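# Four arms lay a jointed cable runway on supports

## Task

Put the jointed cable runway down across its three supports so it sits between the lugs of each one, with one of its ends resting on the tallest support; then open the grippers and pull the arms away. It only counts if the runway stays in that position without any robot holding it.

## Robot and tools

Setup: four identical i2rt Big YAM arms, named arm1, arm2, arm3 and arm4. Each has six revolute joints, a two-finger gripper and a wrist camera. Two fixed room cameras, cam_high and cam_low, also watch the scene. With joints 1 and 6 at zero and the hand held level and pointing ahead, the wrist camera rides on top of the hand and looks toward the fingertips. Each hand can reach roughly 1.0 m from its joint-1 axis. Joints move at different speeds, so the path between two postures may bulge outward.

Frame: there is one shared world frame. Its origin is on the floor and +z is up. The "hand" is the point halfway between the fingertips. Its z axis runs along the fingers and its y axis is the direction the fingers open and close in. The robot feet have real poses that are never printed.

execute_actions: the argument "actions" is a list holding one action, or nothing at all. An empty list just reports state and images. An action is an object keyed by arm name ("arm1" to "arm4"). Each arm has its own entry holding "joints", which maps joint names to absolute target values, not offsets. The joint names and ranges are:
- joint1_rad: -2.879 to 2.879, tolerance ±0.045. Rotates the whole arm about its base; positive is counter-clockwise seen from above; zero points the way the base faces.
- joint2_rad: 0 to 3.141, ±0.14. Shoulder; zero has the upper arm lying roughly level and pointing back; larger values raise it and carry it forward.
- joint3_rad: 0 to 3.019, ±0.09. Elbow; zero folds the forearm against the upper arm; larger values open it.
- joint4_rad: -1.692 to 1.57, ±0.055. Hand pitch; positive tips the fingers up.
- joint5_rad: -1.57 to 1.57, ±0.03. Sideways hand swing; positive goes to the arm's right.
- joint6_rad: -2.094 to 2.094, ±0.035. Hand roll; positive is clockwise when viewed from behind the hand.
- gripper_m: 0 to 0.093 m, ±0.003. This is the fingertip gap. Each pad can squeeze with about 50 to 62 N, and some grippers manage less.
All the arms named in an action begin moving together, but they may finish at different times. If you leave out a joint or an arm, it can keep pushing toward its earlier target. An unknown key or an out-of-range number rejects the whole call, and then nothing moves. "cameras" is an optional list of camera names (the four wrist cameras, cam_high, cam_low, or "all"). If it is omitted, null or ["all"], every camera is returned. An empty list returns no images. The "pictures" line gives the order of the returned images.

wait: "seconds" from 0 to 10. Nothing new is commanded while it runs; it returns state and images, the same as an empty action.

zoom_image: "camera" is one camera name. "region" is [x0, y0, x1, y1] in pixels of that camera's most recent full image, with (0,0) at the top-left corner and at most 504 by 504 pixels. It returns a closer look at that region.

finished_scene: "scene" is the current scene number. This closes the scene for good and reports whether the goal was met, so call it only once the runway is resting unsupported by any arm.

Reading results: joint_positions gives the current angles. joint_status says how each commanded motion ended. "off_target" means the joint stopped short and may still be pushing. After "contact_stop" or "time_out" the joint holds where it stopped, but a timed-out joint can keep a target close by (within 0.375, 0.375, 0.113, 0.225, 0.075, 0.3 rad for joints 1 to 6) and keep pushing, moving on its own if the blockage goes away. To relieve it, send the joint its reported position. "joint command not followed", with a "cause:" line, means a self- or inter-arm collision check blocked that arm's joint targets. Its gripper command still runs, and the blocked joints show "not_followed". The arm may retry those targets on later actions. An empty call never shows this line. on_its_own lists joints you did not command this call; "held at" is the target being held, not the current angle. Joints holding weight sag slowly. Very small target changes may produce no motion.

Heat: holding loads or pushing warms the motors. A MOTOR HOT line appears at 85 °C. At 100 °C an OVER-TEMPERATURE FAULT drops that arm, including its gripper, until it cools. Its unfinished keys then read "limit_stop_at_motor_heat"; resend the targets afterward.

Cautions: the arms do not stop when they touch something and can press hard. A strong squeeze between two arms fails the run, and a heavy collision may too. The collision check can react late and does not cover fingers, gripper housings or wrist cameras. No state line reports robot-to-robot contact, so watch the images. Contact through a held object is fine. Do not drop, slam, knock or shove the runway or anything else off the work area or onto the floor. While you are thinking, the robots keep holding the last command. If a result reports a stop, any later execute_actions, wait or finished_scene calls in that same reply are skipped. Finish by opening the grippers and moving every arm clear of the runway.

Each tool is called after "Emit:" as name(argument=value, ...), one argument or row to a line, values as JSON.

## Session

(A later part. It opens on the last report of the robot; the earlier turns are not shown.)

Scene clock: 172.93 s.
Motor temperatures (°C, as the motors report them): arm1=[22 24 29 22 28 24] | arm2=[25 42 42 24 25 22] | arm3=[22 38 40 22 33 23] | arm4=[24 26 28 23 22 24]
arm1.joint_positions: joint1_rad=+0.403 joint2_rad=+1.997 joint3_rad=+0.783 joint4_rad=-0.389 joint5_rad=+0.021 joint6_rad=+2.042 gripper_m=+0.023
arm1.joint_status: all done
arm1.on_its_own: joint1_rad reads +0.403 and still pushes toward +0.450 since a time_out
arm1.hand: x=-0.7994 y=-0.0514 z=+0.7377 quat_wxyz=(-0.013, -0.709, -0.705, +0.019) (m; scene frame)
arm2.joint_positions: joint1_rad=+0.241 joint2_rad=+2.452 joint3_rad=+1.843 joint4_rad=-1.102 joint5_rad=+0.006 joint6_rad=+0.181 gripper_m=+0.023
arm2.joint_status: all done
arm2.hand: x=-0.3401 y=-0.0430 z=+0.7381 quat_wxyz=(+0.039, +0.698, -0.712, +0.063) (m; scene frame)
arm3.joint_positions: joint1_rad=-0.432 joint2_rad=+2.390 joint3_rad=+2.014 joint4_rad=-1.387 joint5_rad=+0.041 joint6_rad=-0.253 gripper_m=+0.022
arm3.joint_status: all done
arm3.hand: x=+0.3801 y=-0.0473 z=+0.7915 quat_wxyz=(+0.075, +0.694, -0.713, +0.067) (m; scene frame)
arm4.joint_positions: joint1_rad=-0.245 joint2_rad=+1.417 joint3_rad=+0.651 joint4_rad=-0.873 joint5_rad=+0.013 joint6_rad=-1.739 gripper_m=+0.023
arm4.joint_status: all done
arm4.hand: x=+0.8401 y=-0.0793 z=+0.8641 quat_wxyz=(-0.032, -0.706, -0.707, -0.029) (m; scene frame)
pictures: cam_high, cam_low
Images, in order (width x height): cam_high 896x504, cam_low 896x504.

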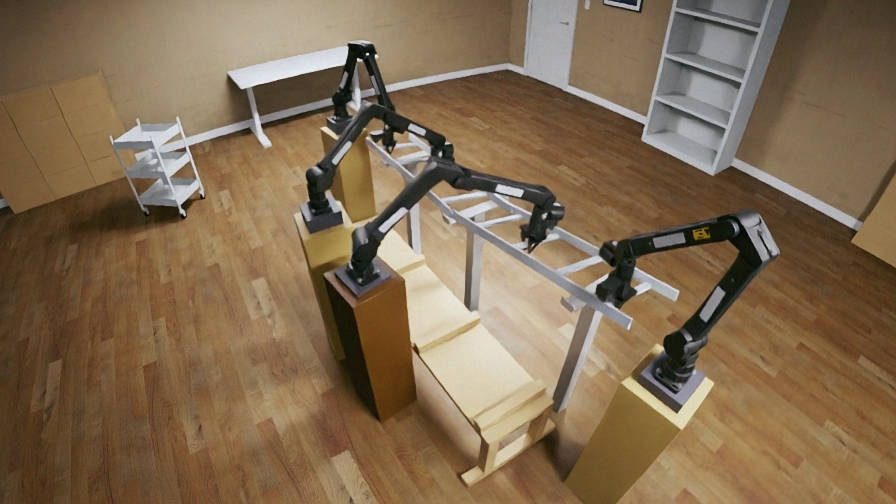

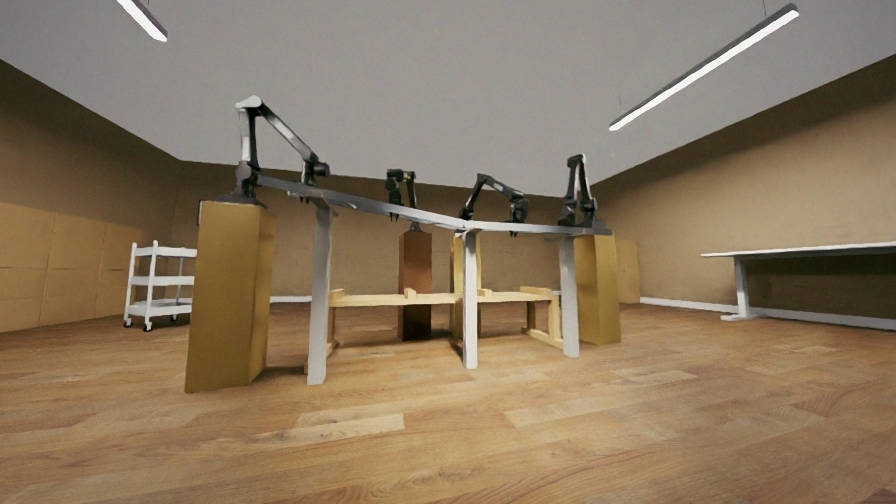

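Nearly seated, between lugs. Slightly lower, release, retreat.

Emit:
execute_actions(
  actions=[
    {"arm1":{"joints":{"joint1_rad":0.403,"joint2_rad":2.05,"joint4_rad":-0.33}},"arm2":{"joints":{"joint2_rad":2.44}},"arm3":{"joints":{"joint2_rad":2.37}},"arm4":{"joints":{"joint3_rad":0.63,"joint4_rad":-0.83}}},
  ],
  cameras=[],
)

Emit:
execute_actions(
  actions=[
    {"arm1":{"joints":{"gripper_m":0.07}},"arm2":{"joints":{"gripper_m":0.07}},"arm3":{"joints":{"gripper_m":0.07}},"arm4":{"joints":{"gripper_m":0.07}}},
  ],
  cameras=[],
)

Emit:
execute_actions(
  actions=[
    {"arm1":{"joints":{"joint2_rad":1.64,"joint3_rad":0.83,"joint4_rad":-0.76}},"arm2":{"joints":{"joint2_rad":2.12,"joint3_rad":2.0,"joint4_rad":-1.45}},"arm3":{"joints":{"joint2_rad":2.1,"joint3_rad":2.15,"joint4_rad":-1.6}},"arm4":{"joints":{"joint2_rad":1.2,"joint3_rad":0.956,"joint4_rad":-1.33}}},
  ],
  cameras=[],
)

Emit:
execute_actions(
  actions=[
    {"arm1":{"joints":{"joint2_rad":0.8,"joint3_rad":1.2,"joint4_rad":-1.4}},"arm2":{"joints":{"joint2_rad":0.8,"joint3_rad":1.2}},"arm3":{"joints":{"joint2_rad":0.8,"joint3_rad":1.2}},"arm4":{"joints":{"joint2_rad":0.8,"joint3_rad":1.2}}},
  ],
)

Scene clock: 180.97 s.
Motor temperatures (°C, as the motors report them): arm1=[22 24 28 22 27 24] | arm2=[25 42 42 24 24 22] | arm3=[22 37 39 22 32 23] | arm4=[24 26 28 23 23 24]
arm1.joint_positions: joint1_rad=+0.391 joint2_rad=+2.013 joint3_rad=+0.782 joint4_rad=-0.357 joint5_rad=+0.002 joint6_rad=+2.028 gripper_m=+0.023
arm1.joint_status: all done
arm1.hand: x=-0.7965 y=-0.0513 z=+0.7320 quat_wxyz=(-0.006, -0.709, -0.705, +0.008) (m; scene frame)
arm2.joint_positions: joint1_rad=+0.240 joint2_rad=+2.466 joint3_rad=+1.851 joint4_rad=-1.100 joint5_rad=+0.014 joint6_rad=+0.175 gripper_m=+0.023
arm2.joint_status: all done
arm2.hand: x=-0.3377 y=-0.0422 z=+0.7319 quat_wxyz=(+0.037, +0.700, -0.710, +0.066) (m; scene frame)
arm3.joint_positions: joint1_rad=-0.435 joint2_rad=+2.406 joint3_rad=+2.023 joint4_rad=-1.378 joint5_rad=+0.036 joint6_rad=-0.260 gripper_m=+0.022
arm3.joint_status: all done
arm3.hand: x=+0.3821 y=-0.0452 z=+0.7837 quat_wxyz=(+0.076, +0.695, -0.712, +0.064) (m; scene frame)
arm4.joint_positions: joint1_rad=-0.248 joint2_rad=+1.420 joint3_rad=+0.622 joint4_rad=-0.820 joint5_rad=+0.024 joint6_rad=-1.741 gripper_m=+0.023
arm4.joint_status: all done
arm4.hand: x=+0.8431 y=-0.0770 z=+0.8554 quat_wxyz=(-0.020, -0.706, -0.707, -0.028) (m; scene frame)
pictures: none
No camera images: the call's "cameras" was empty. Leave "cameras" out to get every camera's image.

Scene clock: 181.73 s.
Motor temperatures (°C, as the motors report them): arm1=[22 24 28 22 27 24] | arm2=[25 42 41 24 24 22] | arm3=[22 37 39 22 32 23] | arm4=[24 26 28 23 23 24]
arm1.joint_positions: joint1_rad=+0.393 joint2_rad=+2.043 joint3_rad=+0.785 joint4_rad=-0.338 joint5_rad=+0.002 joint6_rad=+2.051 gripper_m=+0.070
arm1.joint_status: all done
arm1.hand: x=-0.7992 y=-0.0522 z=+0.7218 quat_wxyz=(-0.005, -0.716, -0.698, +0.013) (m; scene frame)
arm2.joint_positions: joint1_rad=+0.240 joint2_rad=+2.458 joint3_rad=+1.862 joint4_rad=-1.120 joint5_rad=+0.003 joint6_rad=+0.175 gripper_m=+0.070
arm2.joint_status: all done
arm2.hand: x=-0.3403 y=-0.0402 z=+0.7403 quat_wxyz=(+0.041, +0.700, -0.710, +0.064) (m; scene frame)
arm3.joint_positions: joint1_rad=-0.411 joint2_rad=+2.396 joint3_rad=+2.036 joint4_rad=-1.409 joint5_rad=+0.006 joint6_rad=-0.259 gripper_m=+0.070
arm3.joint_status: all done
arm3.hand: x=+0.3615 y=-0.0400 z=+0.7955 quat_wxyz=(+0.086, +0.702, -0.705, +0.054) (m; scene frame)
arm4.joint_positions: joint1_rad=-0.261 joint2_rad=+1.401 joint3_rad=+0.621 joint4_rad=-0.821 joint5_rad=+0.002 joint6_rad=-1.756 gripper_m=+0.070
arm4.joint_status: all done
arm4.hand: x=+0.8410 y=-0.0765 z=+0.8601 quat_wxyz=(-0.019, -0.706, -0.708, -0.013) (m; scene frame)
pictures: none
No camera images: the call's "cameras" was empty. Leave "cameras" out to get every camera's image.

Scene clock: 183.33 s.
Motor temperatures (°C, as the motors report them): arm1=[22 24 28 22 27 24] | arm2=[25 41 41 24 24 22] | arm3=[22 37 39 22 31 23] | arm4=[24 26 28 23 23 24]
arm1.joint_positions: joint1_rad=+0.393 joint2_rad=+1.635 joint3_rad=+0.809 joint4_rad=-0.752 joint5_rad=+0.002 joint6_rad=+2.052 gripper_m=+0.070
arm1.joint_status: all done
arm1.hand: x=-0.7960 y=-0.0482 z=+0.8714 quat_wxyz=(-0.007, -0.716, -0.698, +0.004) (m; scene frame)
arm2.joint_positions: joint1_rad=+0.240 joint2_rad=+2.126 joint3_rad=+1.988 joint4_rad=-1.440 joint5_rad=+0.003 joint6_rad=+0.175 gripper_m=+0.070
arm2.joint_status: all done
arm2.hand: x=-0.3441 y=-0.0217 z=+0.9994 quat_wxyz=(+0.001, +0.702, -0.712, +0.007) (m; scene frame)
arm3.joint_positions: joint1_rad=-0.412 joint2_rad=+2.121 joint3_rad=+2.134 joint4_rad=-1.591 joint5_rad=+0.003 joint6_rad=-0.259 gripper_m=+0.070
arm3.joint_status: all done
arm3.hand: x=+0.3628 y=-0.0362 z=+1.0106 quat_wxyz=(+0.004, +0.705, -0.709, +0.005) (m; scene frame)
arm4.joint_positions: joint1_rad=-0.261 joint2_rad=+1.197 joint3_rad=+0.928 joint4_rad=-1.316 joint5_rad=+0.002 joint6_rad=-1.757 gripper_m=+0.070
arm4.joint_status: all done
arm4.hand: x=+0.8162 y=-0.0716 z=+1.0197 quat_wxyz=(-0.013, -0.706, -0.708, -0.009) (m; scene frame)
pictures: none
No camera images: the call's "cameras" was empty. Leave "cameras" out to get every camera's image.

Scene clock: 185.17 s.
Motor temperatures (°C, as the motors report them): arm1=[22 24 29 22 27 24] | arm2=[25 40 40 24 24 22] | arm3=[22 36 38 22 31 23] | arm4=[24 26 28 23 23 24]
arm1.joint_positions: joint1_rad=+0.393 joint2_rad=+0.794 joint3_rad=+1.187 joint4_rad=-1.394 joint5_rad=+0.002 joint6_rad=+2.052 gripper_m=+0.070
arm1.joint_status: all done
arm1.hand: x=-0.8730 y=-0.0792 z=+1.2814 quat_wxyz=(-0.096, -0.686, -0.670, -0.267) (m; scene frame)
arm2.joint_positions: joint1_rad=+0.240 joint2_rad=+0.793 joint3_rad=+1.208 joint4_rad=-1.444 joint5_rad=+0.003 joint6_rad=+0.175 gripper_m=+0.070
arm2.joint_status: all done
arm2.hand: x=-0.2854 y=-0.3903 z=+1.2746 quat_wxyz=(-0.155, +0.677, -0.687, -0.213) (m; scene frame)
arm3.joint_positions: joint1_rad=-0.412 joint2_rad=+0.795 joint3_rad=+1.207 joint4_rad=-1.597 joint5_rad=+0.003 joint6_rad=-0.259 gripper_m=+0.070
arm3.joint_status: all done
arm3.hand: x=+0.2556 y=-0.4314 z=+1.2089 quat_wxyz=(-0.165, +0.692, -0.696, -0.093) (m; scene frame)
arm4.joint_positions: joint1_rad=-0.261 joint2_rad=+0.796 joint3_rad=+1.180 joint4_rad=-1.320 joint5_rad=+0.002 joint6_rad=-1.757 gripper_m=+0.070
arm4.joint_status: all done
arm4.hand: x=+0.8185 y=-0.0715 z=+1.2528 quat_wxyz=(+0.251, -0.673, -0.674, +0.172) (m; scene frame)
pictures: arm1_cam_wrist, arm2_cam_wrist, arm3_cam_wrist, arm4_cam_wrist, cam_high, cam_low
Images, in order (width x height): arm1_cam_wrist 616x616, arm2_cam_wrist 616x616, arm3_cam_wrist 616x616, arm4_cam_wrist 616x616, cam_high 896x504, cam_low 896x504.

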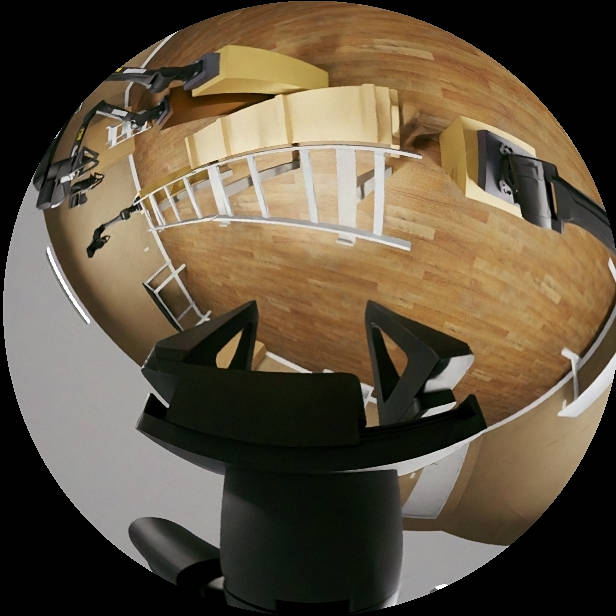

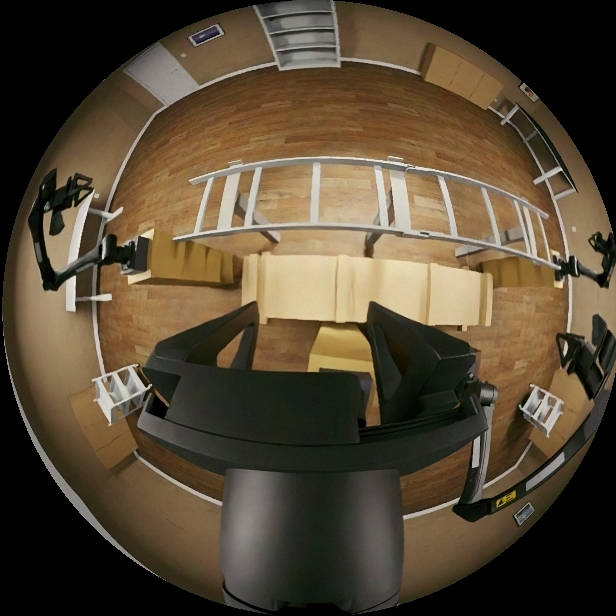

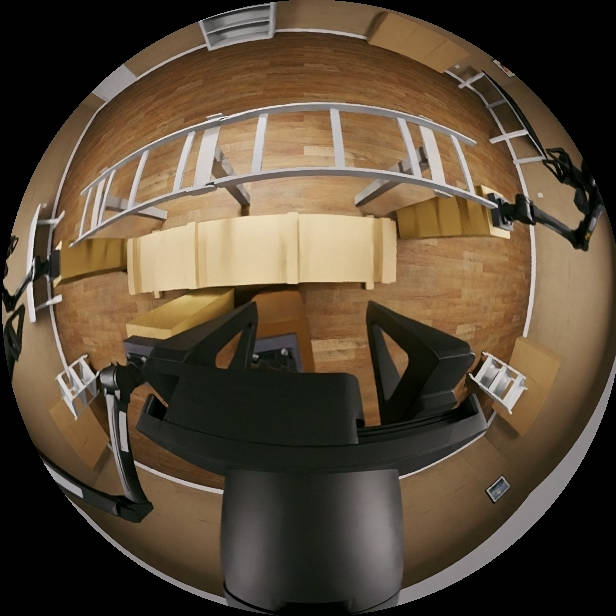

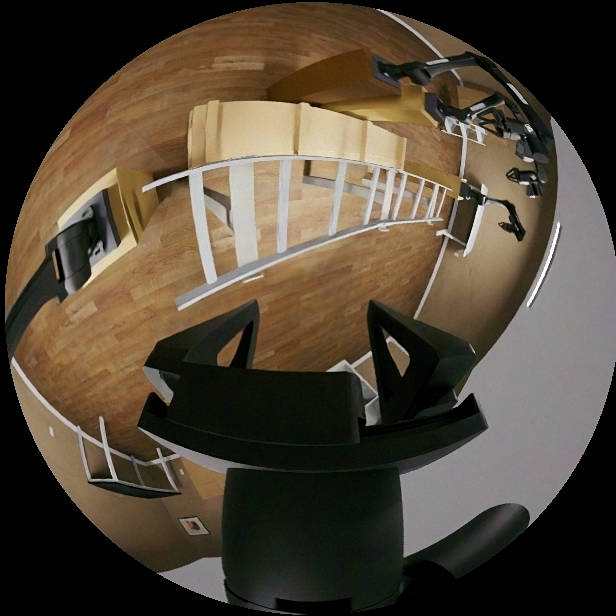

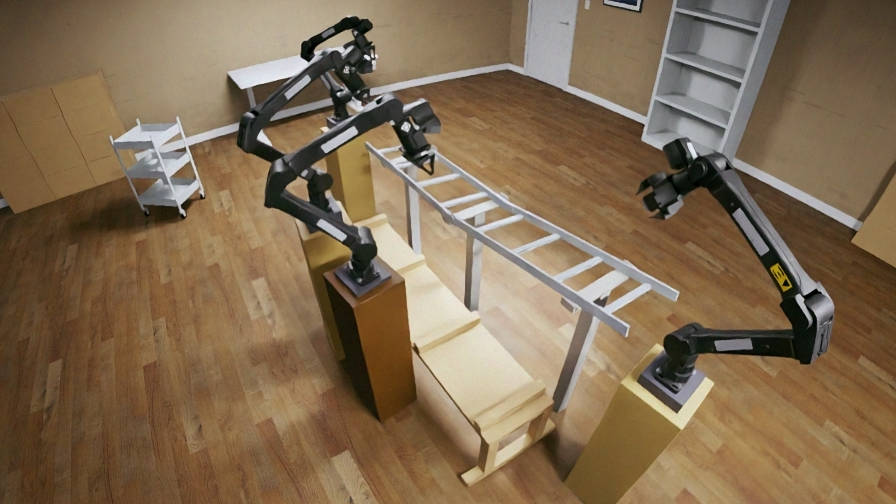

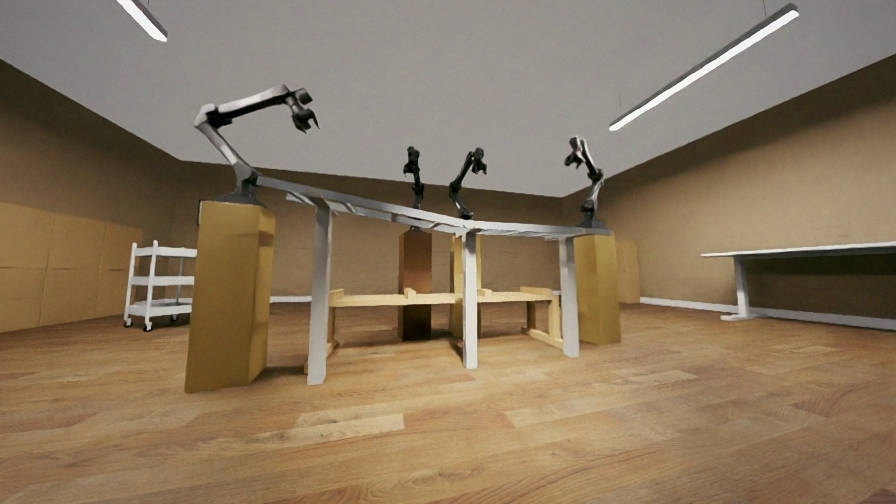

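Emit:
zoom_image(
  camera="cam_high",
  region=[350,130,700,350],
)

Emit:
zoom_image(
  camera="arm2_cam_wrist",
  region=[160,140,560,280],
)

Region (350, 130, 700, 350) of cam_high's 896x504 image, scaled by 1.440, with more detail than that image has; it fills the top 317 rows of this view, and the rest is white.

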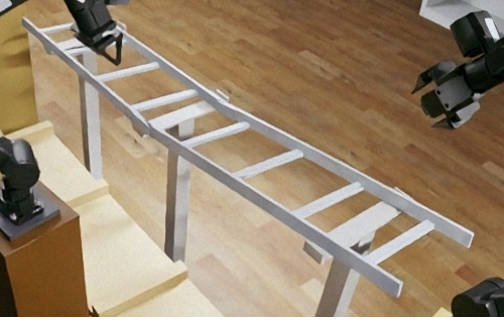

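Region (160, 140, 560, 280) of arm2_cam_wrist's 616x616 image, scaled by 1.260, with more detail than that image has; it fills the top 176 rows of this view, and the rest is white.

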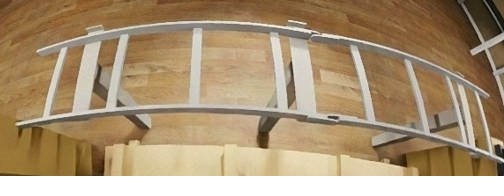

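Emit:
zoom_image(
  camera="cam_high",
  region=[355,130,515,240],
)

Emit:
zoom_image(
  camera="cam_low",
  region=[430,200,620,260],
)

Region (355, 130, 515, 240) of cam_high's 896x504 image, scaled by 3.150, with more detail than that image has; it fills the top 346 rows of this view, and the rest is white.

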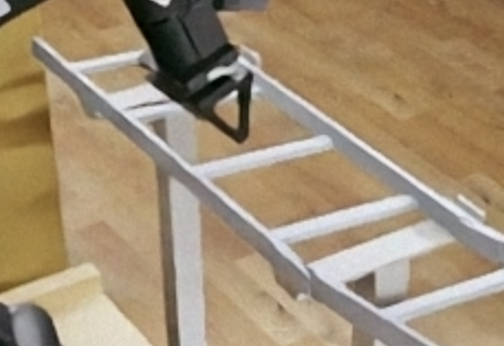

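Region (430, 200, 620, 260) of cam_low's 896x504 image, scaled by 2.653, with more detail than that image has; it fills the top 159 rows of this view, and the rest is white.

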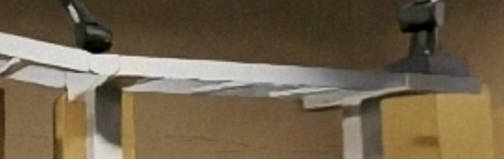

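Emit:
execute_actions(
  actions=[
    {"arm2":{"joints":{"joint1_rad":0.315,"joint2_rad":1.65,"joint3_rad":0.8,"joint4_rad":-0.72,"joint6_rad":-1.3,"gripper_m":0}}},
  ],
  cameras=[],
)

Emit:
execute_actions(
  actions=[
    {"arm2":{"joints":{"joint2_rad":1.96,"joint3_rad":0.88,"joint4_rad":-0.49}}},
  ],
  cameras=["arm2_cam_wrist","cam_high"],
)

Scene clock: 204.40 s.
Motor temperatures (°C, as the motors report them): arm1=[22 23 31 23 26 24] | arm2=[25 34 37 24 24 22] | arm3=[22 30 33 22 28 23] | arm4=[24 25 29 23 22 24]
arm1.joint_positions: joint1_rad=+0.393 joint2_rad=+0.794 joint3_rad=+1.187 joint4_rad=-1.394 joint5_rad=+0.002 joint6_rad=+2.052 gripper_m=+0.070
arm1.joint_status: not commanded
arm1.hand: x=-0.8730 y=-0.0792 z=+1.2814 quat_wxyz=(-0.096, -0.686, -0.670, -0.267) (m; scene frame)
arm2.joint_positions: joint1_rad=+0.310 joint2_rad=+1.649 joint3_rad=+0.798 joint4_rad=-0.732 joint5_rad=+0.003 joint6_rad=-1.285 gripper_m=+0.000
arm2.joint_status: all done
arm2.hand: x=-0.3230 y=-0.3119 z=+0.8527 quat_wxyz=(+0.009, +1.000, -0.028, +0.005) (m; scene frame)
arm3.joint_positions: joint1_rad=-0.412 joint2_rad=+0.795 joint3_rad=+1.207 joint4_rad=-1.597 joint5_rad=+0.003 joint6_rad=-0.259 gripper_m=+0.070
arm3.joint_status: not commanded
arm3.hand: x=+0.2556 y=-0.4314 z=+1.2089 quat_wxyz=(-0.165, +0.692, -0.696, -0.093) (m; scene frame)
arm4.joint_positions: joint1_rad=-0.261 joint2_rad=+0.796 joint3_rad=+1.180 joint4_rad=-1.320 joint5_rad=+0.002 joint6_rad=-1.757 gripper_m=+0.070
arm4.joint_status: not commanded
arm4.hand: x=+0.8185 y=-0.0715 z=+1.2528 quat_wxyz=(+0.251, -0.673, -0.674, +0.172) (m; scene frame)
pictures: none
No camera images: the call's "cameras" was empty. Leave "cameras" out to get every camera's image.

Scene clock: 205.47 s.
Motor temperatures (°C, as the motors report them): arm1=[22 23 31 23 26 24] | arm2=[25 34 37 24 24 22] | arm3=[22 30 33 22 28 23] | arm4=[24 25 29 23 22 24]
arm1.joint_positions: joint1_rad=+0.393 joint2_rad=+0.794 joint3_rad=+1.187 joint4_rad=-1.394 joint5_rad=+0.002 joint6_rad=+2.052 gripper_m=+0.070
arm1.joint_status: not commanded
arm1.hand: x=-0.8730 y=-0.0792 z=+1.2814 quat_wxyz=(-0.096, -0.686, -0.670, -0.267) (m; scene frame)
arm2.joint_positions: joint1_rad=+0.310 joint2_rad=+1.971 joint3_rad=+0.862 joint4_rad=-0.502 joint5_rad=+0.003 joint6_rad=-1.286 gripper_m=+0.000
arm2.joint_status: all done
arm2.hand: x=-0.3281 y=-0.2889 z=+0.7479 quat_wxyz=(+0.022, +0.999, -0.027, +0.009) (m; scene frame)
arm3.joint_positions: joint1_rad=-0.412 joint2_rad=+0.795 joint3_rad=+1.207 joint4_rad=-1.597 joint5_rad=+0.003 joint6_rad=-0.259 gripper_m=+0.070
arm3.joint_status: not commanded
arm3.hand: x=+0.2556 y=-0.4314 z=+1.2089 quat_wxyz=(-0.165, +0.692, -0.696, -0.093) (m; scene frame)
arm4.joint_positions: joint1_rad=-0.261 joint2_rad=+0.796 joint3_rad=+1.180 joint4_rad=-1.320 joint5_rad=+0.002 joint6_rad=-1.757 gripper_m=+0.070
arm4.joint_status: not commanded
arm4.hand: x=+0.8185 y=-0.0715 z=+1.2528 quat_wxyz=(+0.251, -0.673, -0.674, +0.172) (m; scene frame)
pictures: arm2_cam_wrist, cam_high
Images, in order (width x height): arm2_cam_wrist 616x616, cam_high 896x504.

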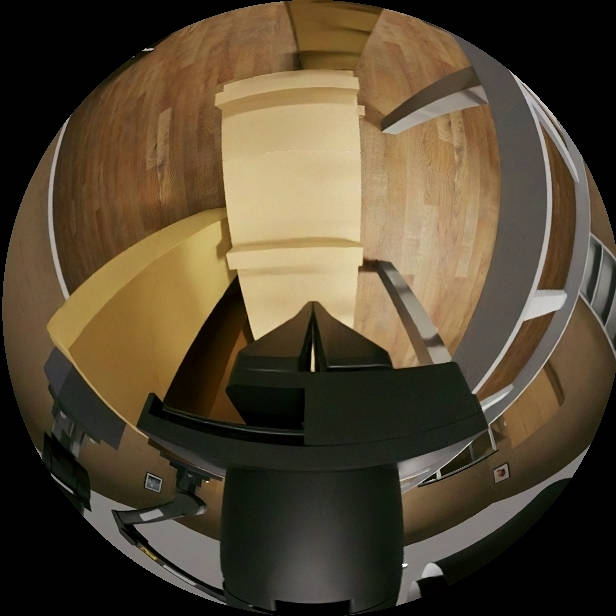

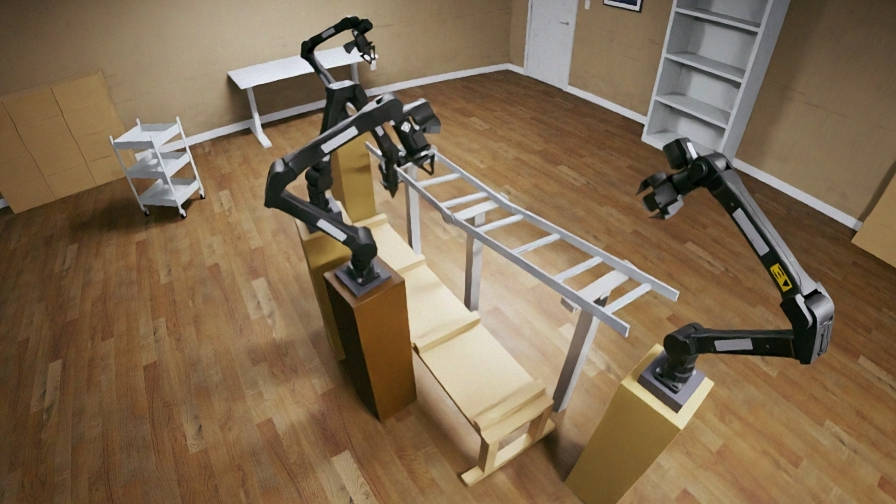

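Emit:
execute_actions(
  actions=[
    {"arm2":{"joints":{"joint3_rad":1.03,"joint4_rad":-0.62}}},
  ],
  cameras=["arm2_cam_wrist","cam_high"],
)

Emit:
zoom_image(
  camera="cam_high",
  region=[355,130,515,240],
)

Scene clock: 210.03 s.
Motor temperatures (°C, as the motors report them): arm1=[22 22 31 23 26 24] | arm2=[25 34 36 24 24 22] | arm3=[22 29 33 22 27 23] | arm4=[24 25 30 23 22 24]
arm1.joint_positions: joint1_rad=+0.393 joint2_rad=+0.794 joint3_rad=+1.187 joint4_rad=-1.394 joint5_rad=+0.002 joint6_rad=+2.052 gripper_m=+0.070
arm1.joint_status: not commanded
arm1.hand: x=-0.8730 y=-0.0792 z=+1.2814 quat_wxyz=(-0.096, -0.686, -0.670, -0.267) (m; scene frame)
arm2.joint_positions: joint1_rad=+0.310 joint2_rad=+1.966 joint3_rad=+1.011 joint4_rad=-0.609 joint5_rad=+0.003 joint6_rad=-1.287 gripper_m=+0.000
arm2.joint_status: all done
arm2.hand: x=-0.3421 y=-0.2298 z=+0.7784 quat_wxyz=(+0.000, +1.000, -0.027, +0.003) (m; scene frame)
arm3.joint_positions: joint1_rad=-0.412 joint2_rad=+0.795 joint3_rad=+1.207 joint4_rad=-1.597 joint5_rad=+0.003 joint6_rad=-0.259 gripper_m=+0.070
arm3.joint_status: not commanded
arm3.hand: x=+0.2556 y=-0.4314 z=+1.2089 quat_wxyz=(-0.165, +0.692, -0.696, -0.093) (m; scene frame)
arm4.joint_positions: joint1_rad=-0.261 joint2_rad=+0.796 joint3_rad=+1.180 joint4_rad=-1.320 joint5_rad=+0.002 joint6_rad=-1.757 gripper_m=+0.070
arm4.joint_status: not commanded
arm4.hand: x=+0.8185 y=-0.0715 z=+1.2528 quat_wxyz=(+0.251, -0.673, -0.674, +0.172) (m; scene frame)
pictures: arm2_cam_wrist, cam_high
Images, in order (width x height): arm2_cam_wrist 616x616, cam_high 896x504.

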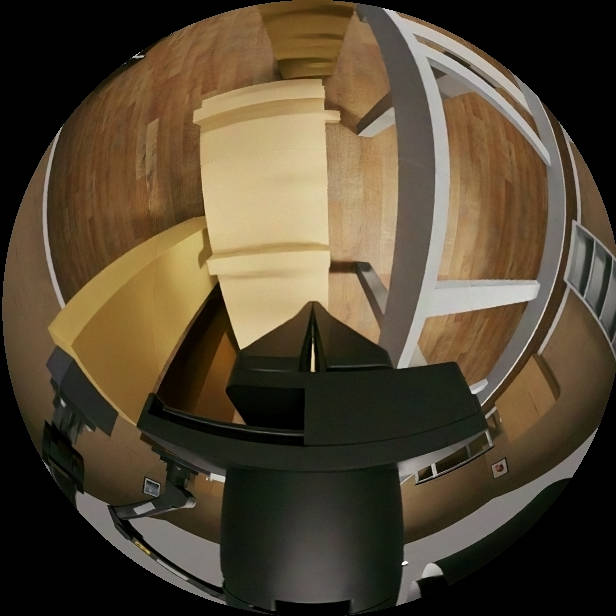

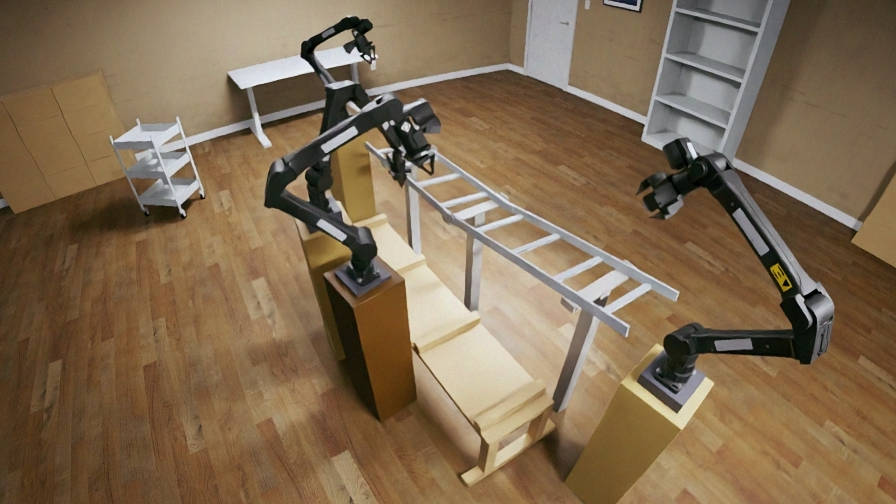

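Region (355, 130, 515, 240) of cam_high's 896x504 image, scaled by 3.150, with more detail than that image has; it fills the top 346 rows of this view, and the rest is white.

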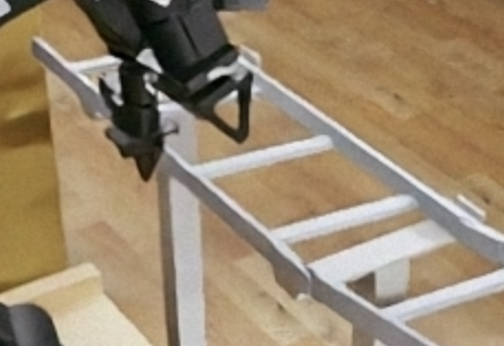

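Not yet touching; move 0.045 more, level.

Emit:
execute_actions(
  actions=[
    {"arm2":{"joints":{"joint2_rad":2.05,"joint3_rad":1.17,"joint4_rad":-0.68}}},
  ],
  cameras=["arm2_cam_wrist","cam_high"],
)

Emit:
zoom_image(
  camera="cam_high",
  region=[355,130,515,240],
)

Scene clock: 214.37 s.
Motor temperatures (°C, as the motors report them): arm1=[22 22 31 23 26 24] | arm2=[25 34 36 24 24 22] | arm3=[22 29 33 22 27 23] | arm4=[24 25 30 23 22 24]
arm1.joint_positions: joint1_rad=+0.393 joint2_rad=+0.794 joint3_rad=+1.187 joint4_rad=-1.394 joint5_rad=+0.002 joint6_rad=+2.052 gripper_m=+0.070
arm1.joint_status: not commanded
arm1.hand: x=-0.8730 y=-0.0792 z=+1.2814 quat_wxyz=(-0.096, -0.686, -0.670, -0.267) (m; scene frame)
arm2.joint_positions: joint1_rad=+0.310 joint2_rad=+2.051 joint3_rad=+1.138 joint4_rad=-0.670 joint5_rad=+0.003 joint6_rad=-1.287 gripper_m=+0.000
arm2.joint_status: all done
arm2.hand: x=-0.3501 y=-0.1957 z=+0.7691 quat_wxyz=(+0.008, +1.000, -0.027, +0.005) (m; scene frame)
arm3.joint_positions: joint1_rad=-0.412 joint2_rad=+0.795 joint3_rad=+1.207 joint4_rad=-1.597 joint5_rad=+0.003 joint6_rad=-0.259 gripper_m=+0.070
arm3.joint_status: not commanded
arm3.hand: x=+0.2556 y=-0.4314 z=+1.2089 quat_wxyz=(-0.165, +0.692, -0.696, -0.093) (m; scene frame)
arm4.joint_positions: joint1_rad=-0.261 joint2_rad=+0.796 joint3_rad=+1.180 joint4_rad=-1.320 joint5_rad=+0.002 joint6_rad=-1.757 gripper_m=+0.070
arm4.joint_status: not commanded
arm4.hand: x=+0.8185 y=-0.0715 z=+1.2528 quat_wxyz=(+0.251, -0.673, -0.674, +0.172) (m; scene frame)
pictures: arm2_cam_wrist, cam_high
Images, in order (width x height): arm2_cam_wrist 616x616, cam_high 896x504.

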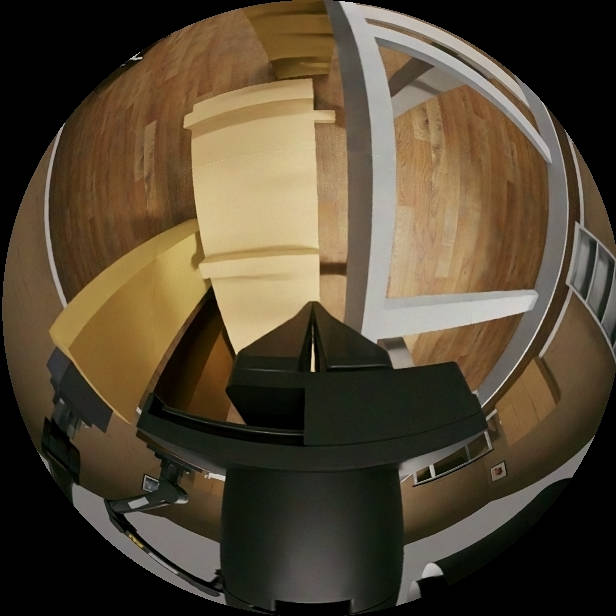

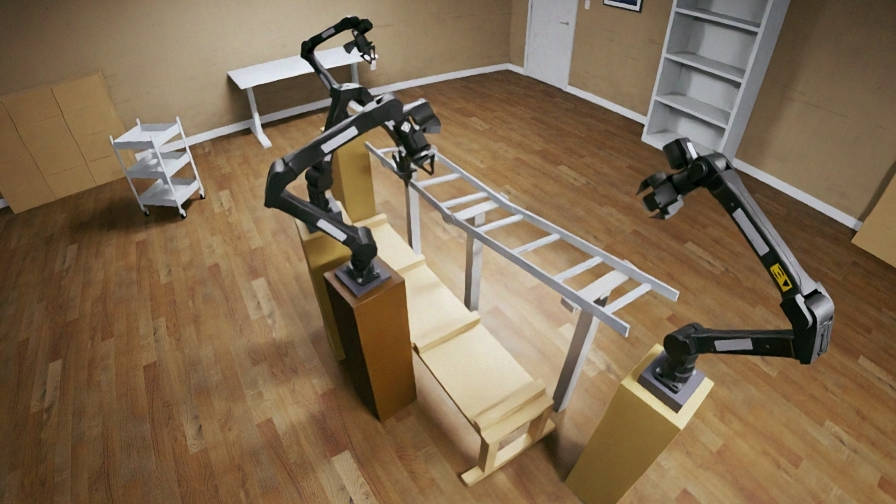

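Region (355, 130, 515, 240) of cam_high's 896x504 image, scaled by 3.150, with more detail than that image has; it fills the top 346 rows of this view, and the rest is white.

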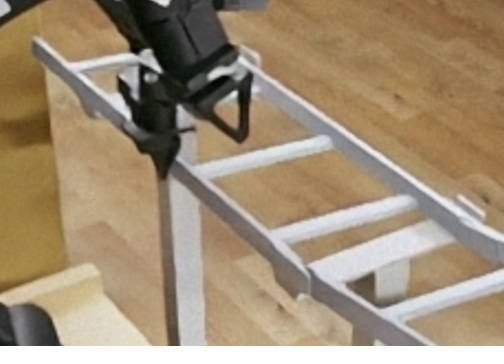

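Just touching now.

Emit:
execute_actions(
  actions=[
    {"arm2":{"joints":{"joint2_rad":2.14,"joint3_rad":1.33,"joint4_rad":-0.74}}},
  ],
  cameras=["arm2_cam_wrist","cam_high"],
)

Emit:
zoom_image(
  camera="cam_high",
  region=[355,130,515,240],
)

Scene clock: 221.70 s.
Motor temperatures (°C, as the motors report them): arm1=[22 22 32 23 26 24] | arm2=[25 34 36 24 24 22] | arm3=[22 28 32 22 27 23] | arm4=[24 25 30 23 22 24]
arm1.joint_positions: joint1_rad=+0.393 joint2_rad=+0.794 joint3_rad=+1.187 joint4_rad=-1.394 joint5_rad=+0.002 joint6_rad=+2.052 gripper_m=+0.070
arm1.joint_status: not commanded
arm1.hand: x=-0.8730 y=-0.0792 z=+1.2814 quat_wxyz=(-0.096, -0.686, -0.670, -0.267) (m; scene frame)
arm2.joint_positions: joint1_rad=+0.315 joint2_rad=+2.126 joint3_rad=+1.236 joint4_rad=-0.769 joint5_rad=-0.004 joint6_rad=-1.303 gripper_m=+0.000
arm2.joint_status: joint3_rad time_out (moved +0.098 of +0.192); the others done
arm2.on_its_own: joint3_rad reads +1.236 and still pushes toward +1.330 since a time_out
arm2.hand: x=-0.3554 y=-0.1868 z=+0.7568 quat_wxyz=(+0.047, +0.999, -0.017, +0.011) (m; scene frame)
arm3.joint_positions: joint1_rad=-0.412 joint2_rad=+0.795 joint3_rad=+1.207 joint4_rad=-1.597 joint5_rad=+0.003 joint6_rad=-0.259 gripper_m=+0.070
arm3.joint_status: not commanded
arm3.hand: x=+0.2556 y=-0.4314 z=+1.2089 quat_wxyz=(-0.165, +0.692, -0.696, -0.093) (m; scene frame)
arm4.joint_positions: joint1_rad=-0.261 joint2_rad=+0.796 joint3_rad=+1.180 joint4_rad=-1.320 joint5_rad=+0.002 joint6_rad=-1.757 gripper_m=+0.070
arm4.joint_status: not commanded
arm4.hand: x=+0.8185 y=-0.0715 z=+1.2528 quat_wxyz=(+0.251, -0.673, -0.674, +0.172) (m; scene frame)
pictures: arm2_cam_wrist, cam_high
Images, in order (width x height): arm2_cam_wrist 616x616, cam_high 896x504.

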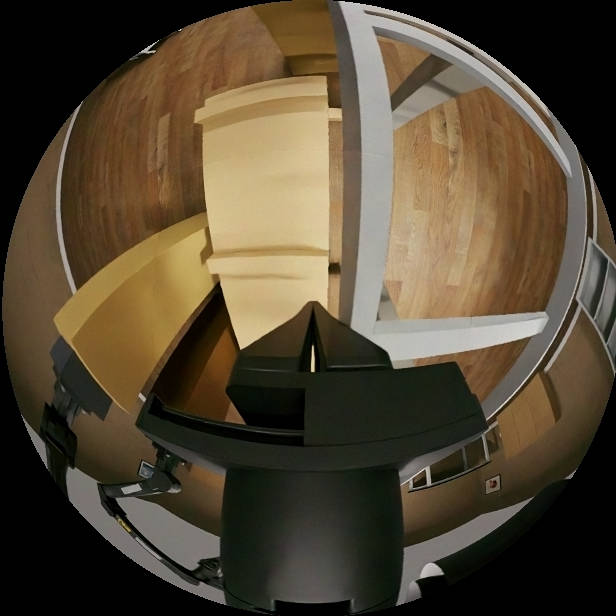

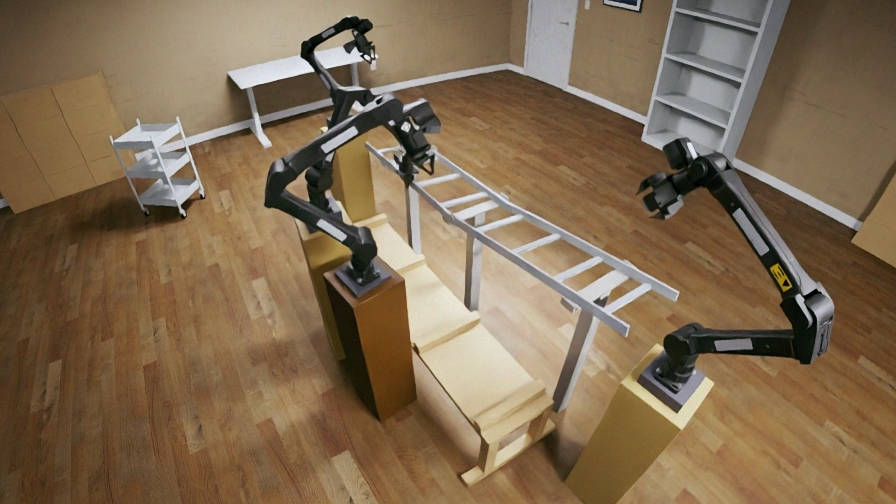

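Region (355, 130, 515, 240) of cam_high's 896x504 image, scaled by 3.150, with more detail than that image has; it fills the top 346 rows of this view, and the rest is white.

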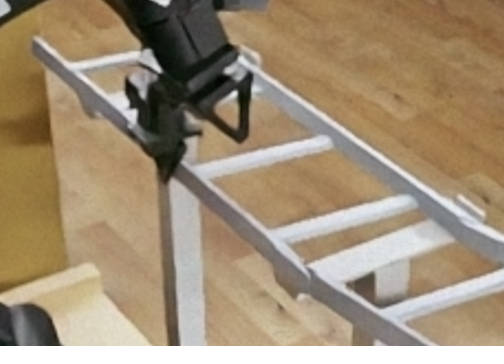

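Emit:
execute_actions(
  actions=[
    {"arm2":{"joints":{"joint2_rad":1.8,"joint3_rad":1.0,"joint4_rad":-0.77}},"arm1":{"joints":{"joint2_rad":1.64,"joint3_rad":0.83,"joint4_rad":-0.76}}},
  ],
  cameras=[],
)

Emit:
execute_actions(
  actions=[
    {"arm2":{"joints":{"joint2_rad":1.71,"joint3_rad":1.42,"joint4_rad":-1.28,"joint1_rad":0.24,"joint6_rad":0.175,"gripper_m":0.08}}},
  ],
  cameras=[],
)

Emit:
execute_actions(
  actions=[
    {"arm2":{"joints":{"joint2_rad":2.25,"joint3_rad":1.92,"joint4_rad":-1.24}}},
  ],
  cameras=["arm1_cam_wrist","arm2_cam_wrist"],
)

Emit:
execute_actions(
  actions=[
    {"arm2":{"joints":{"joint2_rad":2.46,"joint3_rad":1.9,"joint4_rad":-1.02}},"arm1":{"joints":{"joint2_rad":2.02,"joint3_rad":0.79,"joint4_rad":-0.35}}},
  ],
  cameras=[],
)

Emit:
execute_actions(
  actions=[
    {"arm2":{"joints":{"gripper_m":0}},"arm1":{"joints":{"gripper_m":0}}},
  ],
  cameras=[],
)

Scene clock: 232.60 s.
Motor temperatures (°C, as the motors report them): arm1=[22 22 32 23 25 24] | arm2=[25 34 39 24 23 22] | arm3=[22 28 32 22 27 23] | arm4=[24 25 30 23 22 24]
arm1.joint_positions: joint1_rad=+0.393 joint2_rad=+1.639 joint3_rad=+0.817 joint4_rad=-0.768 joint5_rad=+0.002 joint6_rad=+2.052 gripper_m=+0.070
arm1.joint_status: all done
arm1.hand: x=-0.7961 y=-0.0483 z=+0.8724 quat_wxyz=(-0.006, -0.717, -0.697, +0.009) (m; scene frame)
arm2.joint_positions: joint1_rad=+0.315 joint2_rad=+1.789 joint3_rad=+1.006 joint4_rad=-0.771 joint5_rad=-0.003 joint6_rad=-1.303 gripper_m=+0.000
arm2.joint_status: all done
arm2.hand: x=-0.3434 y=-0.2376 z=+0.8525 quat_wxyz=(-0.004, +1.000, -0.017, -0.001) (m; scene frame)
arm3.joint_positions: joint1_rad=-0.412 joint2_rad=+0.795 joint3_rad=+1.207 joint4_rad=-1.597 joint5_rad=+0.003 joint6_rad=-0.259 gripper_m=+0.070
arm3.joint_status: not commanded
arm3.hand: x=+0.2556 y=-0.4314 z=+1.2089 quat_wxyz=(-0.165, +0.692, -0.696, -0.093) (m; scene frame)
arm4.joint_positions: joint1_rad=-0.261 joint2_rad=+0.796 joint3_rad=+1.180 joint4_rad=-1.320 joint5_rad=+0.002 joint6_rad=-1.757 gripper_m=+0.070
arm4.joint_status: not commanded
arm4.hand: x=+0.8185 y=-0.0715 z=+1.2528 quat_wxyz=(+0.251, -0.673, -0.674, +0.172) (m; scene frame)
pictures: none
No camera images: the call's "cameras" was empty. Leave "cameras" out to get every camera's image.

Scene clock: 234.73 s.
Motor temperatures (°C, as the motors report them): arm1=[22 22 32 23 25 24] | arm2=[25 34 39 24 23 22] | arm3=[22 28 32 22 26 23] | arm4=[24 25 30 23 22 24]
arm1.joint_positions: joint1_rad=+0.393 joint2_rad=+1.639 joint3_rad=+0.817 joint4_rad=-0.768 joint5_rad=+0.002 joint6_rad=+2.052 gripper_m=+0.070
arm1.joint_status: not commanded
arm1.hand: x=-0.7961 y=-0.0483 z=+0.8724 quat_wxyz=(-0.006, -0.717, -0.697, +0.009) (m; scene frame)
arm2.joint_positions: joint1_rad=+0.235 joint2_rad=+1.703 joint3_rad=+1.382 joint4_rad=-1.270 joint5_rad=-0.002 joint6_rad=+0.161 gripper_m=+0.080
arm2.joint_status: all done
arm2.hand: x=-0.3172 y=-0.1784 z=+1.0129 quat_wxyz=(+0.007, +0.705, -0.709, +0.011) (m; scene frame)
arm3.joint_positions: joint1_rad=-0.412 joint2_rad=+0.795 joint3_rad=+1.207 joint4_rad=-1.597 joint5_rad=+0.003 joint6_rad=-0.259 gripper_m=+0.070
arm3.joint_status: not commanded
arm3.hand: x=+0.2556 y=-0.4314 z=+1.2089 quat_wxyz=(-0.165, +0.692, -0.696, -0.093) (m; scene frame)
arm4.joint_positions: joint1_rad=-0.261 joint2_rad=+0.796 joint3_rad=+1.180 joint4_rad=-1.320 joint5_rad=+0.002 joint6_rad=-1.757 gripper_m=+0.070
arm4.joint_status: not commanded
arm4.hand: x=+0.8185 y=-0.0715 z=+1.2528 quat_wxyz=(+0.251, -0.673, -0.674, +0.172) (m; scene frame)
pictures: none
No camera images: the call's "cameras" was empty. Leave "cameras" out to get every camera's image.

Scene clock: 236.23 s.
Motor temperatures (°C, as the motors report them): arm1=[22 22 31 23 25 24] | arm2=[25 34 39 24 23 22] | arm3=[22 28 32 22 26 23] | arm4=[24 25 30 23 22 24]
arm1.joint_positions: joint1_rad=+0.393 joint2_rad=+1.639 joint3_rad=+0.817 joint4_rad=-0.768 joint5_rad=+0.002 joint6_rad=+2.052 gripper_m=+0.070
arm1.joint_status: not commanded
arm1.hand: x=-0.7961 y=-0.0483 z=+0.8724 quat_wxyz=(-0.006, -0.717, -0.697, +0.009) (m; scene frame)
arm2.joint_positions: joint1_rad=+0.235 joint2_rad=+2.267 joint3_rad=+1.867 joint4_rad=-1.245 joint5_rad=-0.002 joint6_rad=+0.161 gripper_m=+0.080
arm2.joint_status: all done
arm2.hand: x=-0.3404 y=-0.0274 z=+0.8645 quat_wxyz=(+0.023, +0.704, -0.709, +0.033) (m; scene frame)
arm3.joint_positions: joint1_rad=-0.412 joint2_rad=+0.795 joint3_rad=+1.207 joint4_rad=-1.597 joint5_rad=+0.003 joint6_rad=-0.259 gripper_m=+0.070
arm3.joint_status: not commanded
arm3.hand: x=+0.2556 y=-0.4314 z=+1.2089 quat_wxyz=(-0.165, +0.692, -0.696, -0.093) (m; scene frame)
arm4.joint_positions: joint1_rad=-0.261 joint2_rad=+0.796 joint3_rad=+1.180 joint4_rad=-1.320 joint5_rad=+0.002 joint6_rad=-1.757 gripper_m=+0.070
arm4.joint_status: not commanded
arm4.hand: x=+0.8185 y=-0.0715 z=+1.2528 quat_wxyz=(+0.251, -0.673, -0.674, +0.172) (m; scene frame)
pictures: arm1_cam_wrist, arm2_cam_wrist
Images, in order (width x height): arm1_cam_wrist 616x616, arm2_cam_wrist 616x616.

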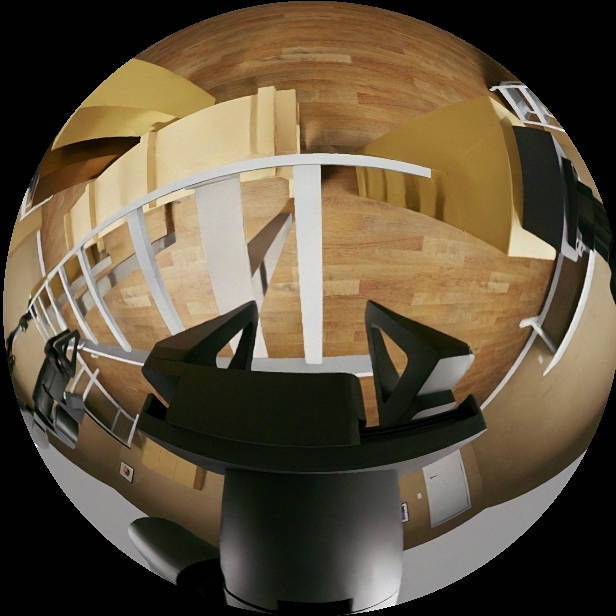

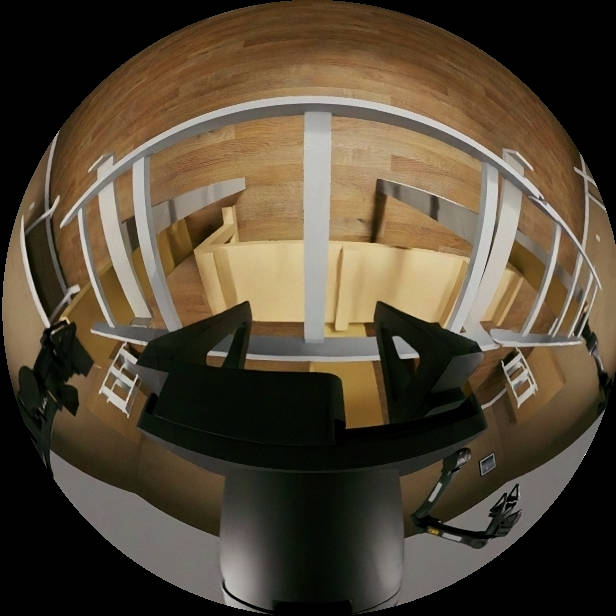

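Scene clock: 237.53 s.
Motor temperatures (°C, as the motors report them): arm1=[22 22 31 23 25 24] | arm2=[25 34 39 24 23 22] | arm3=[22 28 32 22 26 23] | arm4=[24 25 30 23 22 24]
arm1.joint_positions: joint1_rad=+0.393 joint2_rad=+2.026 joint3_rad=+0.785 joint4_rad=-0.358 joint5_rad=+0.002 joint6_rad=+2.052 gripper_m=+0.070
arm1.joint_status: all done
arm1.hand: x=-0.7993 y=-0.0521 z=+0.7276 quat_wxyz=(-0.004, -0.717, -0.697, +0.014) (m; scene frame)
arm2.joint_positions: joint1_rad=+0.235 joint2_rad=+2.474 joint3_rad=+1.874 joint4_rad=-1.031 joint5_rad=-0.002 joint6_rad=+0.161 gripper_m=+0.080
arm2.joint_status: all done
arm2.hand: x=-0.3416 y=-0.0170 z=+0.7317 quat_wxyz=(+0.019, +0.705, -0.709, +0.027) (m; scene frame)
arm3.joint_positions: joint1_rad=-0.412 joint2_rad=+0.795 joint3_rad=+1.207 joint4_rad=-1.597 joint5_rad=+0.003 joint6_rad=-0.259 gripper_m=+0.070
arm3.joint_status: not commanded
arm3.hand: x=+0.2556 y=-0.4314 z=+1.2089 quat_wxyz=(-0.165, +0.692, -0.696, -0.093) (m; scene frame)
arm4.joint_positions: joint1_rad=-0.261 joint2_rad=+0.796 joint3_rad=+1.180 joint4_rad=-1.320 joint5_rad=+0.002 joint6_rad=-1.757 gripper_m=+0.070
arm4.joint_status: not commanded
arm4.hand: x=+0.8185 y=-0.0715 z=+1.2528 quat_wxyz=(+0.251, -0.673, -0.674, +0.172) (m; scene frame)
pictures: none
No camera images: the call's "cameras" was empty. Leave "cameras" out to get every camera's image.

Scene clock: 238.20 s.
Motor temperatures (°C, as the motors report them): arm1=[22 22 31 23 25 24] | arm2=[25 34 39 24 23 22] | arm3=[22 28 32 22 26 23] | arm4=[24 25 30 23 22 24]
arm1.joint_positions: joint1_rad=+0.393 joint2_rad=+2.027 joint3_rad=+0.787 joint4_rad=-0.353 joint5_rad=+0.006 joint6_rad=+2.028 gripper_m=+0.024
arm1.joint_status: gripper_m off_target (ended at +0.024, target +0.000)
arm1.hand: x=-0.7967 y=-0.0515 z=+0.7277 quat_wxyz=(-0.007, -0.708, -0.706, +0.011) (m; scene frame)
arm2.joint_positions: joint1_rad=+0.232 joint2_rad=+2.474 joint3_rad=+1.874 joint4_rad=-1.031 joint5_rad=+0.007 joint6_rad=+0.164 gripper_m=+0.024
arm2.joint_status: gripper_m off_target (ended at +0.024, target +0.000)
arm2.hand: x=-0.3380 y=-0.0164 z=+0.7317 quat_wxyz=(+0.015, +0.703, -0.711, +0.030) (m; scene frame)
arm3.joint_positions: joint1_rad=-0.412 joint2_rad=+0.795 joint3_rad=+1.207 joint4_rad=-1.597 joint5_rad=+0.003 joint6_rad=-0.259 gripper_m=+0.070
arm3.joint_status: not commanded
arm3.hand: x=+0.2556 y=-0.4314 z=+1.2089 quat_wxyz=(-0.165, +0.692, -0.696, -0.093) (m; scene frame)
arm4.joint_positions: joint1_rad=-0.261 joint2_rad=+0.796 joint3_rad=+1.180 joint4_rad=-1.320 joint5_rad=+0.002 joint6_rad=-1.757 gripper_m=+0.070
arm4.joint_status: not commanded
arm4.hand: x=+0.8185 y=-0.0715 z=+1.2528 quat_wxyz=(+0.251, -0.673, -0.674, +0.172) (m; scene frame)
pictures: none
No camera images: the call's "cameras" was empty. Leave "cameras" out to get every camera's image.

Emit:
execute_actions(
  actions=[
    {"arm2":{"joints":{"joint2_rad":2.27,"joint3_rad":2.0,"joint4_rad":-1.2}},"arm1":{"joints":{"joint2_rad":1.9,"joint3_rad":0.82,"joint4_rad":-0.49}}},
  ],
  cameras=[],
)

Emit:
execute_actions(
  actions=[
    {"arm2":{"joints":{"joint2_rad":2.33,"joint3_rad":2.13,"joint4_rad":-1.27}},"arm1":{"joints":{"joint1_rad":0.51,"joint6_rad":2.09,"joint2_rad":1.93,"joint3_rad":0.87,"joint4_rad":-0.51}}},
  ],
  cameras=["cam_high"],
)

Emit:
zoom_image(
  camera="cam_high",
  region=[355,130,515,240],
)

Scene clock: 245.67 s.
Motor temperatures (°C, as the motors report them): arm1=[22 23 30 23 25 24] | arm2=[25 37 39 24 23 22] | arm3=[22 28 32 22 26 23] | arm4=[24 25 31 23 22 24]
arm1.joint_positions: joint1_rad=+0.393 joint2_rad=+1.935 joint3_rad=+0.799 joint4_rad=-0.483 joint5_rad=-0.002 joint6_rad=+2.028 gripper_m=+0.024
arm1.joint_status: all done
arm1.hand: x=-0.7969 y=-0.0497 z=+0.7622 quat_wxyz=(+0.001, -0.708, -0.706, +0.023) (m; scene frame)
arm2.joint_positions: joint1_rad=+0.230 joint2_rad=+2.458 joint3_rad=+1.901 joint4_rad=-1.091 joint5_rad=-0.007 joint6_rad=+0.163 gripper_m=+0.024
arm2.joint_status: joint2_rad time_out (moved -0.016 of -0.204); joint3_rad time_out (moved +0.026 of +0.126); joint4_rad time_out (moved -0.060 of -0.169)
arm2.on_its_own: joint2_rad reads +2.458 and still pushes toward +2.270 since a time_out; joint3_rad reads +1.901 and still pushes toward +2.000 since a time_out; joint4_rad reads -1.091 and still pushes toward -1.200 since a time_out
arm2.hand: x=-0.3392 y=-0.0149 z=+0.7510 quat_wxyz=(+0.026, +0.702, -0.711, +0.033) (m; scene frame)
arm3.joint_positions: joint1_rad=-0.412 joint2_rad=+0.795 joint3_rad=+1.207 joint4_rad=-1.597 joint5_rad=+0.003 joint6_rad=-0.259 gripper_m=+0.070
arm3.joint_status: not commanded
arm3.hand: x=+0.2556 y=-0.4314 z=+1.2089 quat_wxyz=(-0.165, +0.692, -0.696, -0.093) (m; scene frame)
arm4.joint_positions: joint1_rad=-0.261 joint2_rad=+0.796 joint3_rad=+1.180 joint4_rad=-1.320 joint5_rad=+0.002 joint6_rad=-1.757 gripper_m=+0.070
arm4.joint_status: not commanded
arm4.hand: x=+0.8185 y=-0.0715 z=+1.2528 quat_wxyz=(+0.251, -0.673, -0.674, +0.172) (m; scene frame)
pictures: none
No camera images: the call's "cameras" was empty. Leave "cameras" out to get every camera's image.

not run: a stop came earlier in this reply.

This scene's latest camera images include none from cam_high. They are from: arm1_cam_wrist, arm2_cam_wrist. Call execute_actions without "cameras", or with cam_high in "cameras", to get its image.


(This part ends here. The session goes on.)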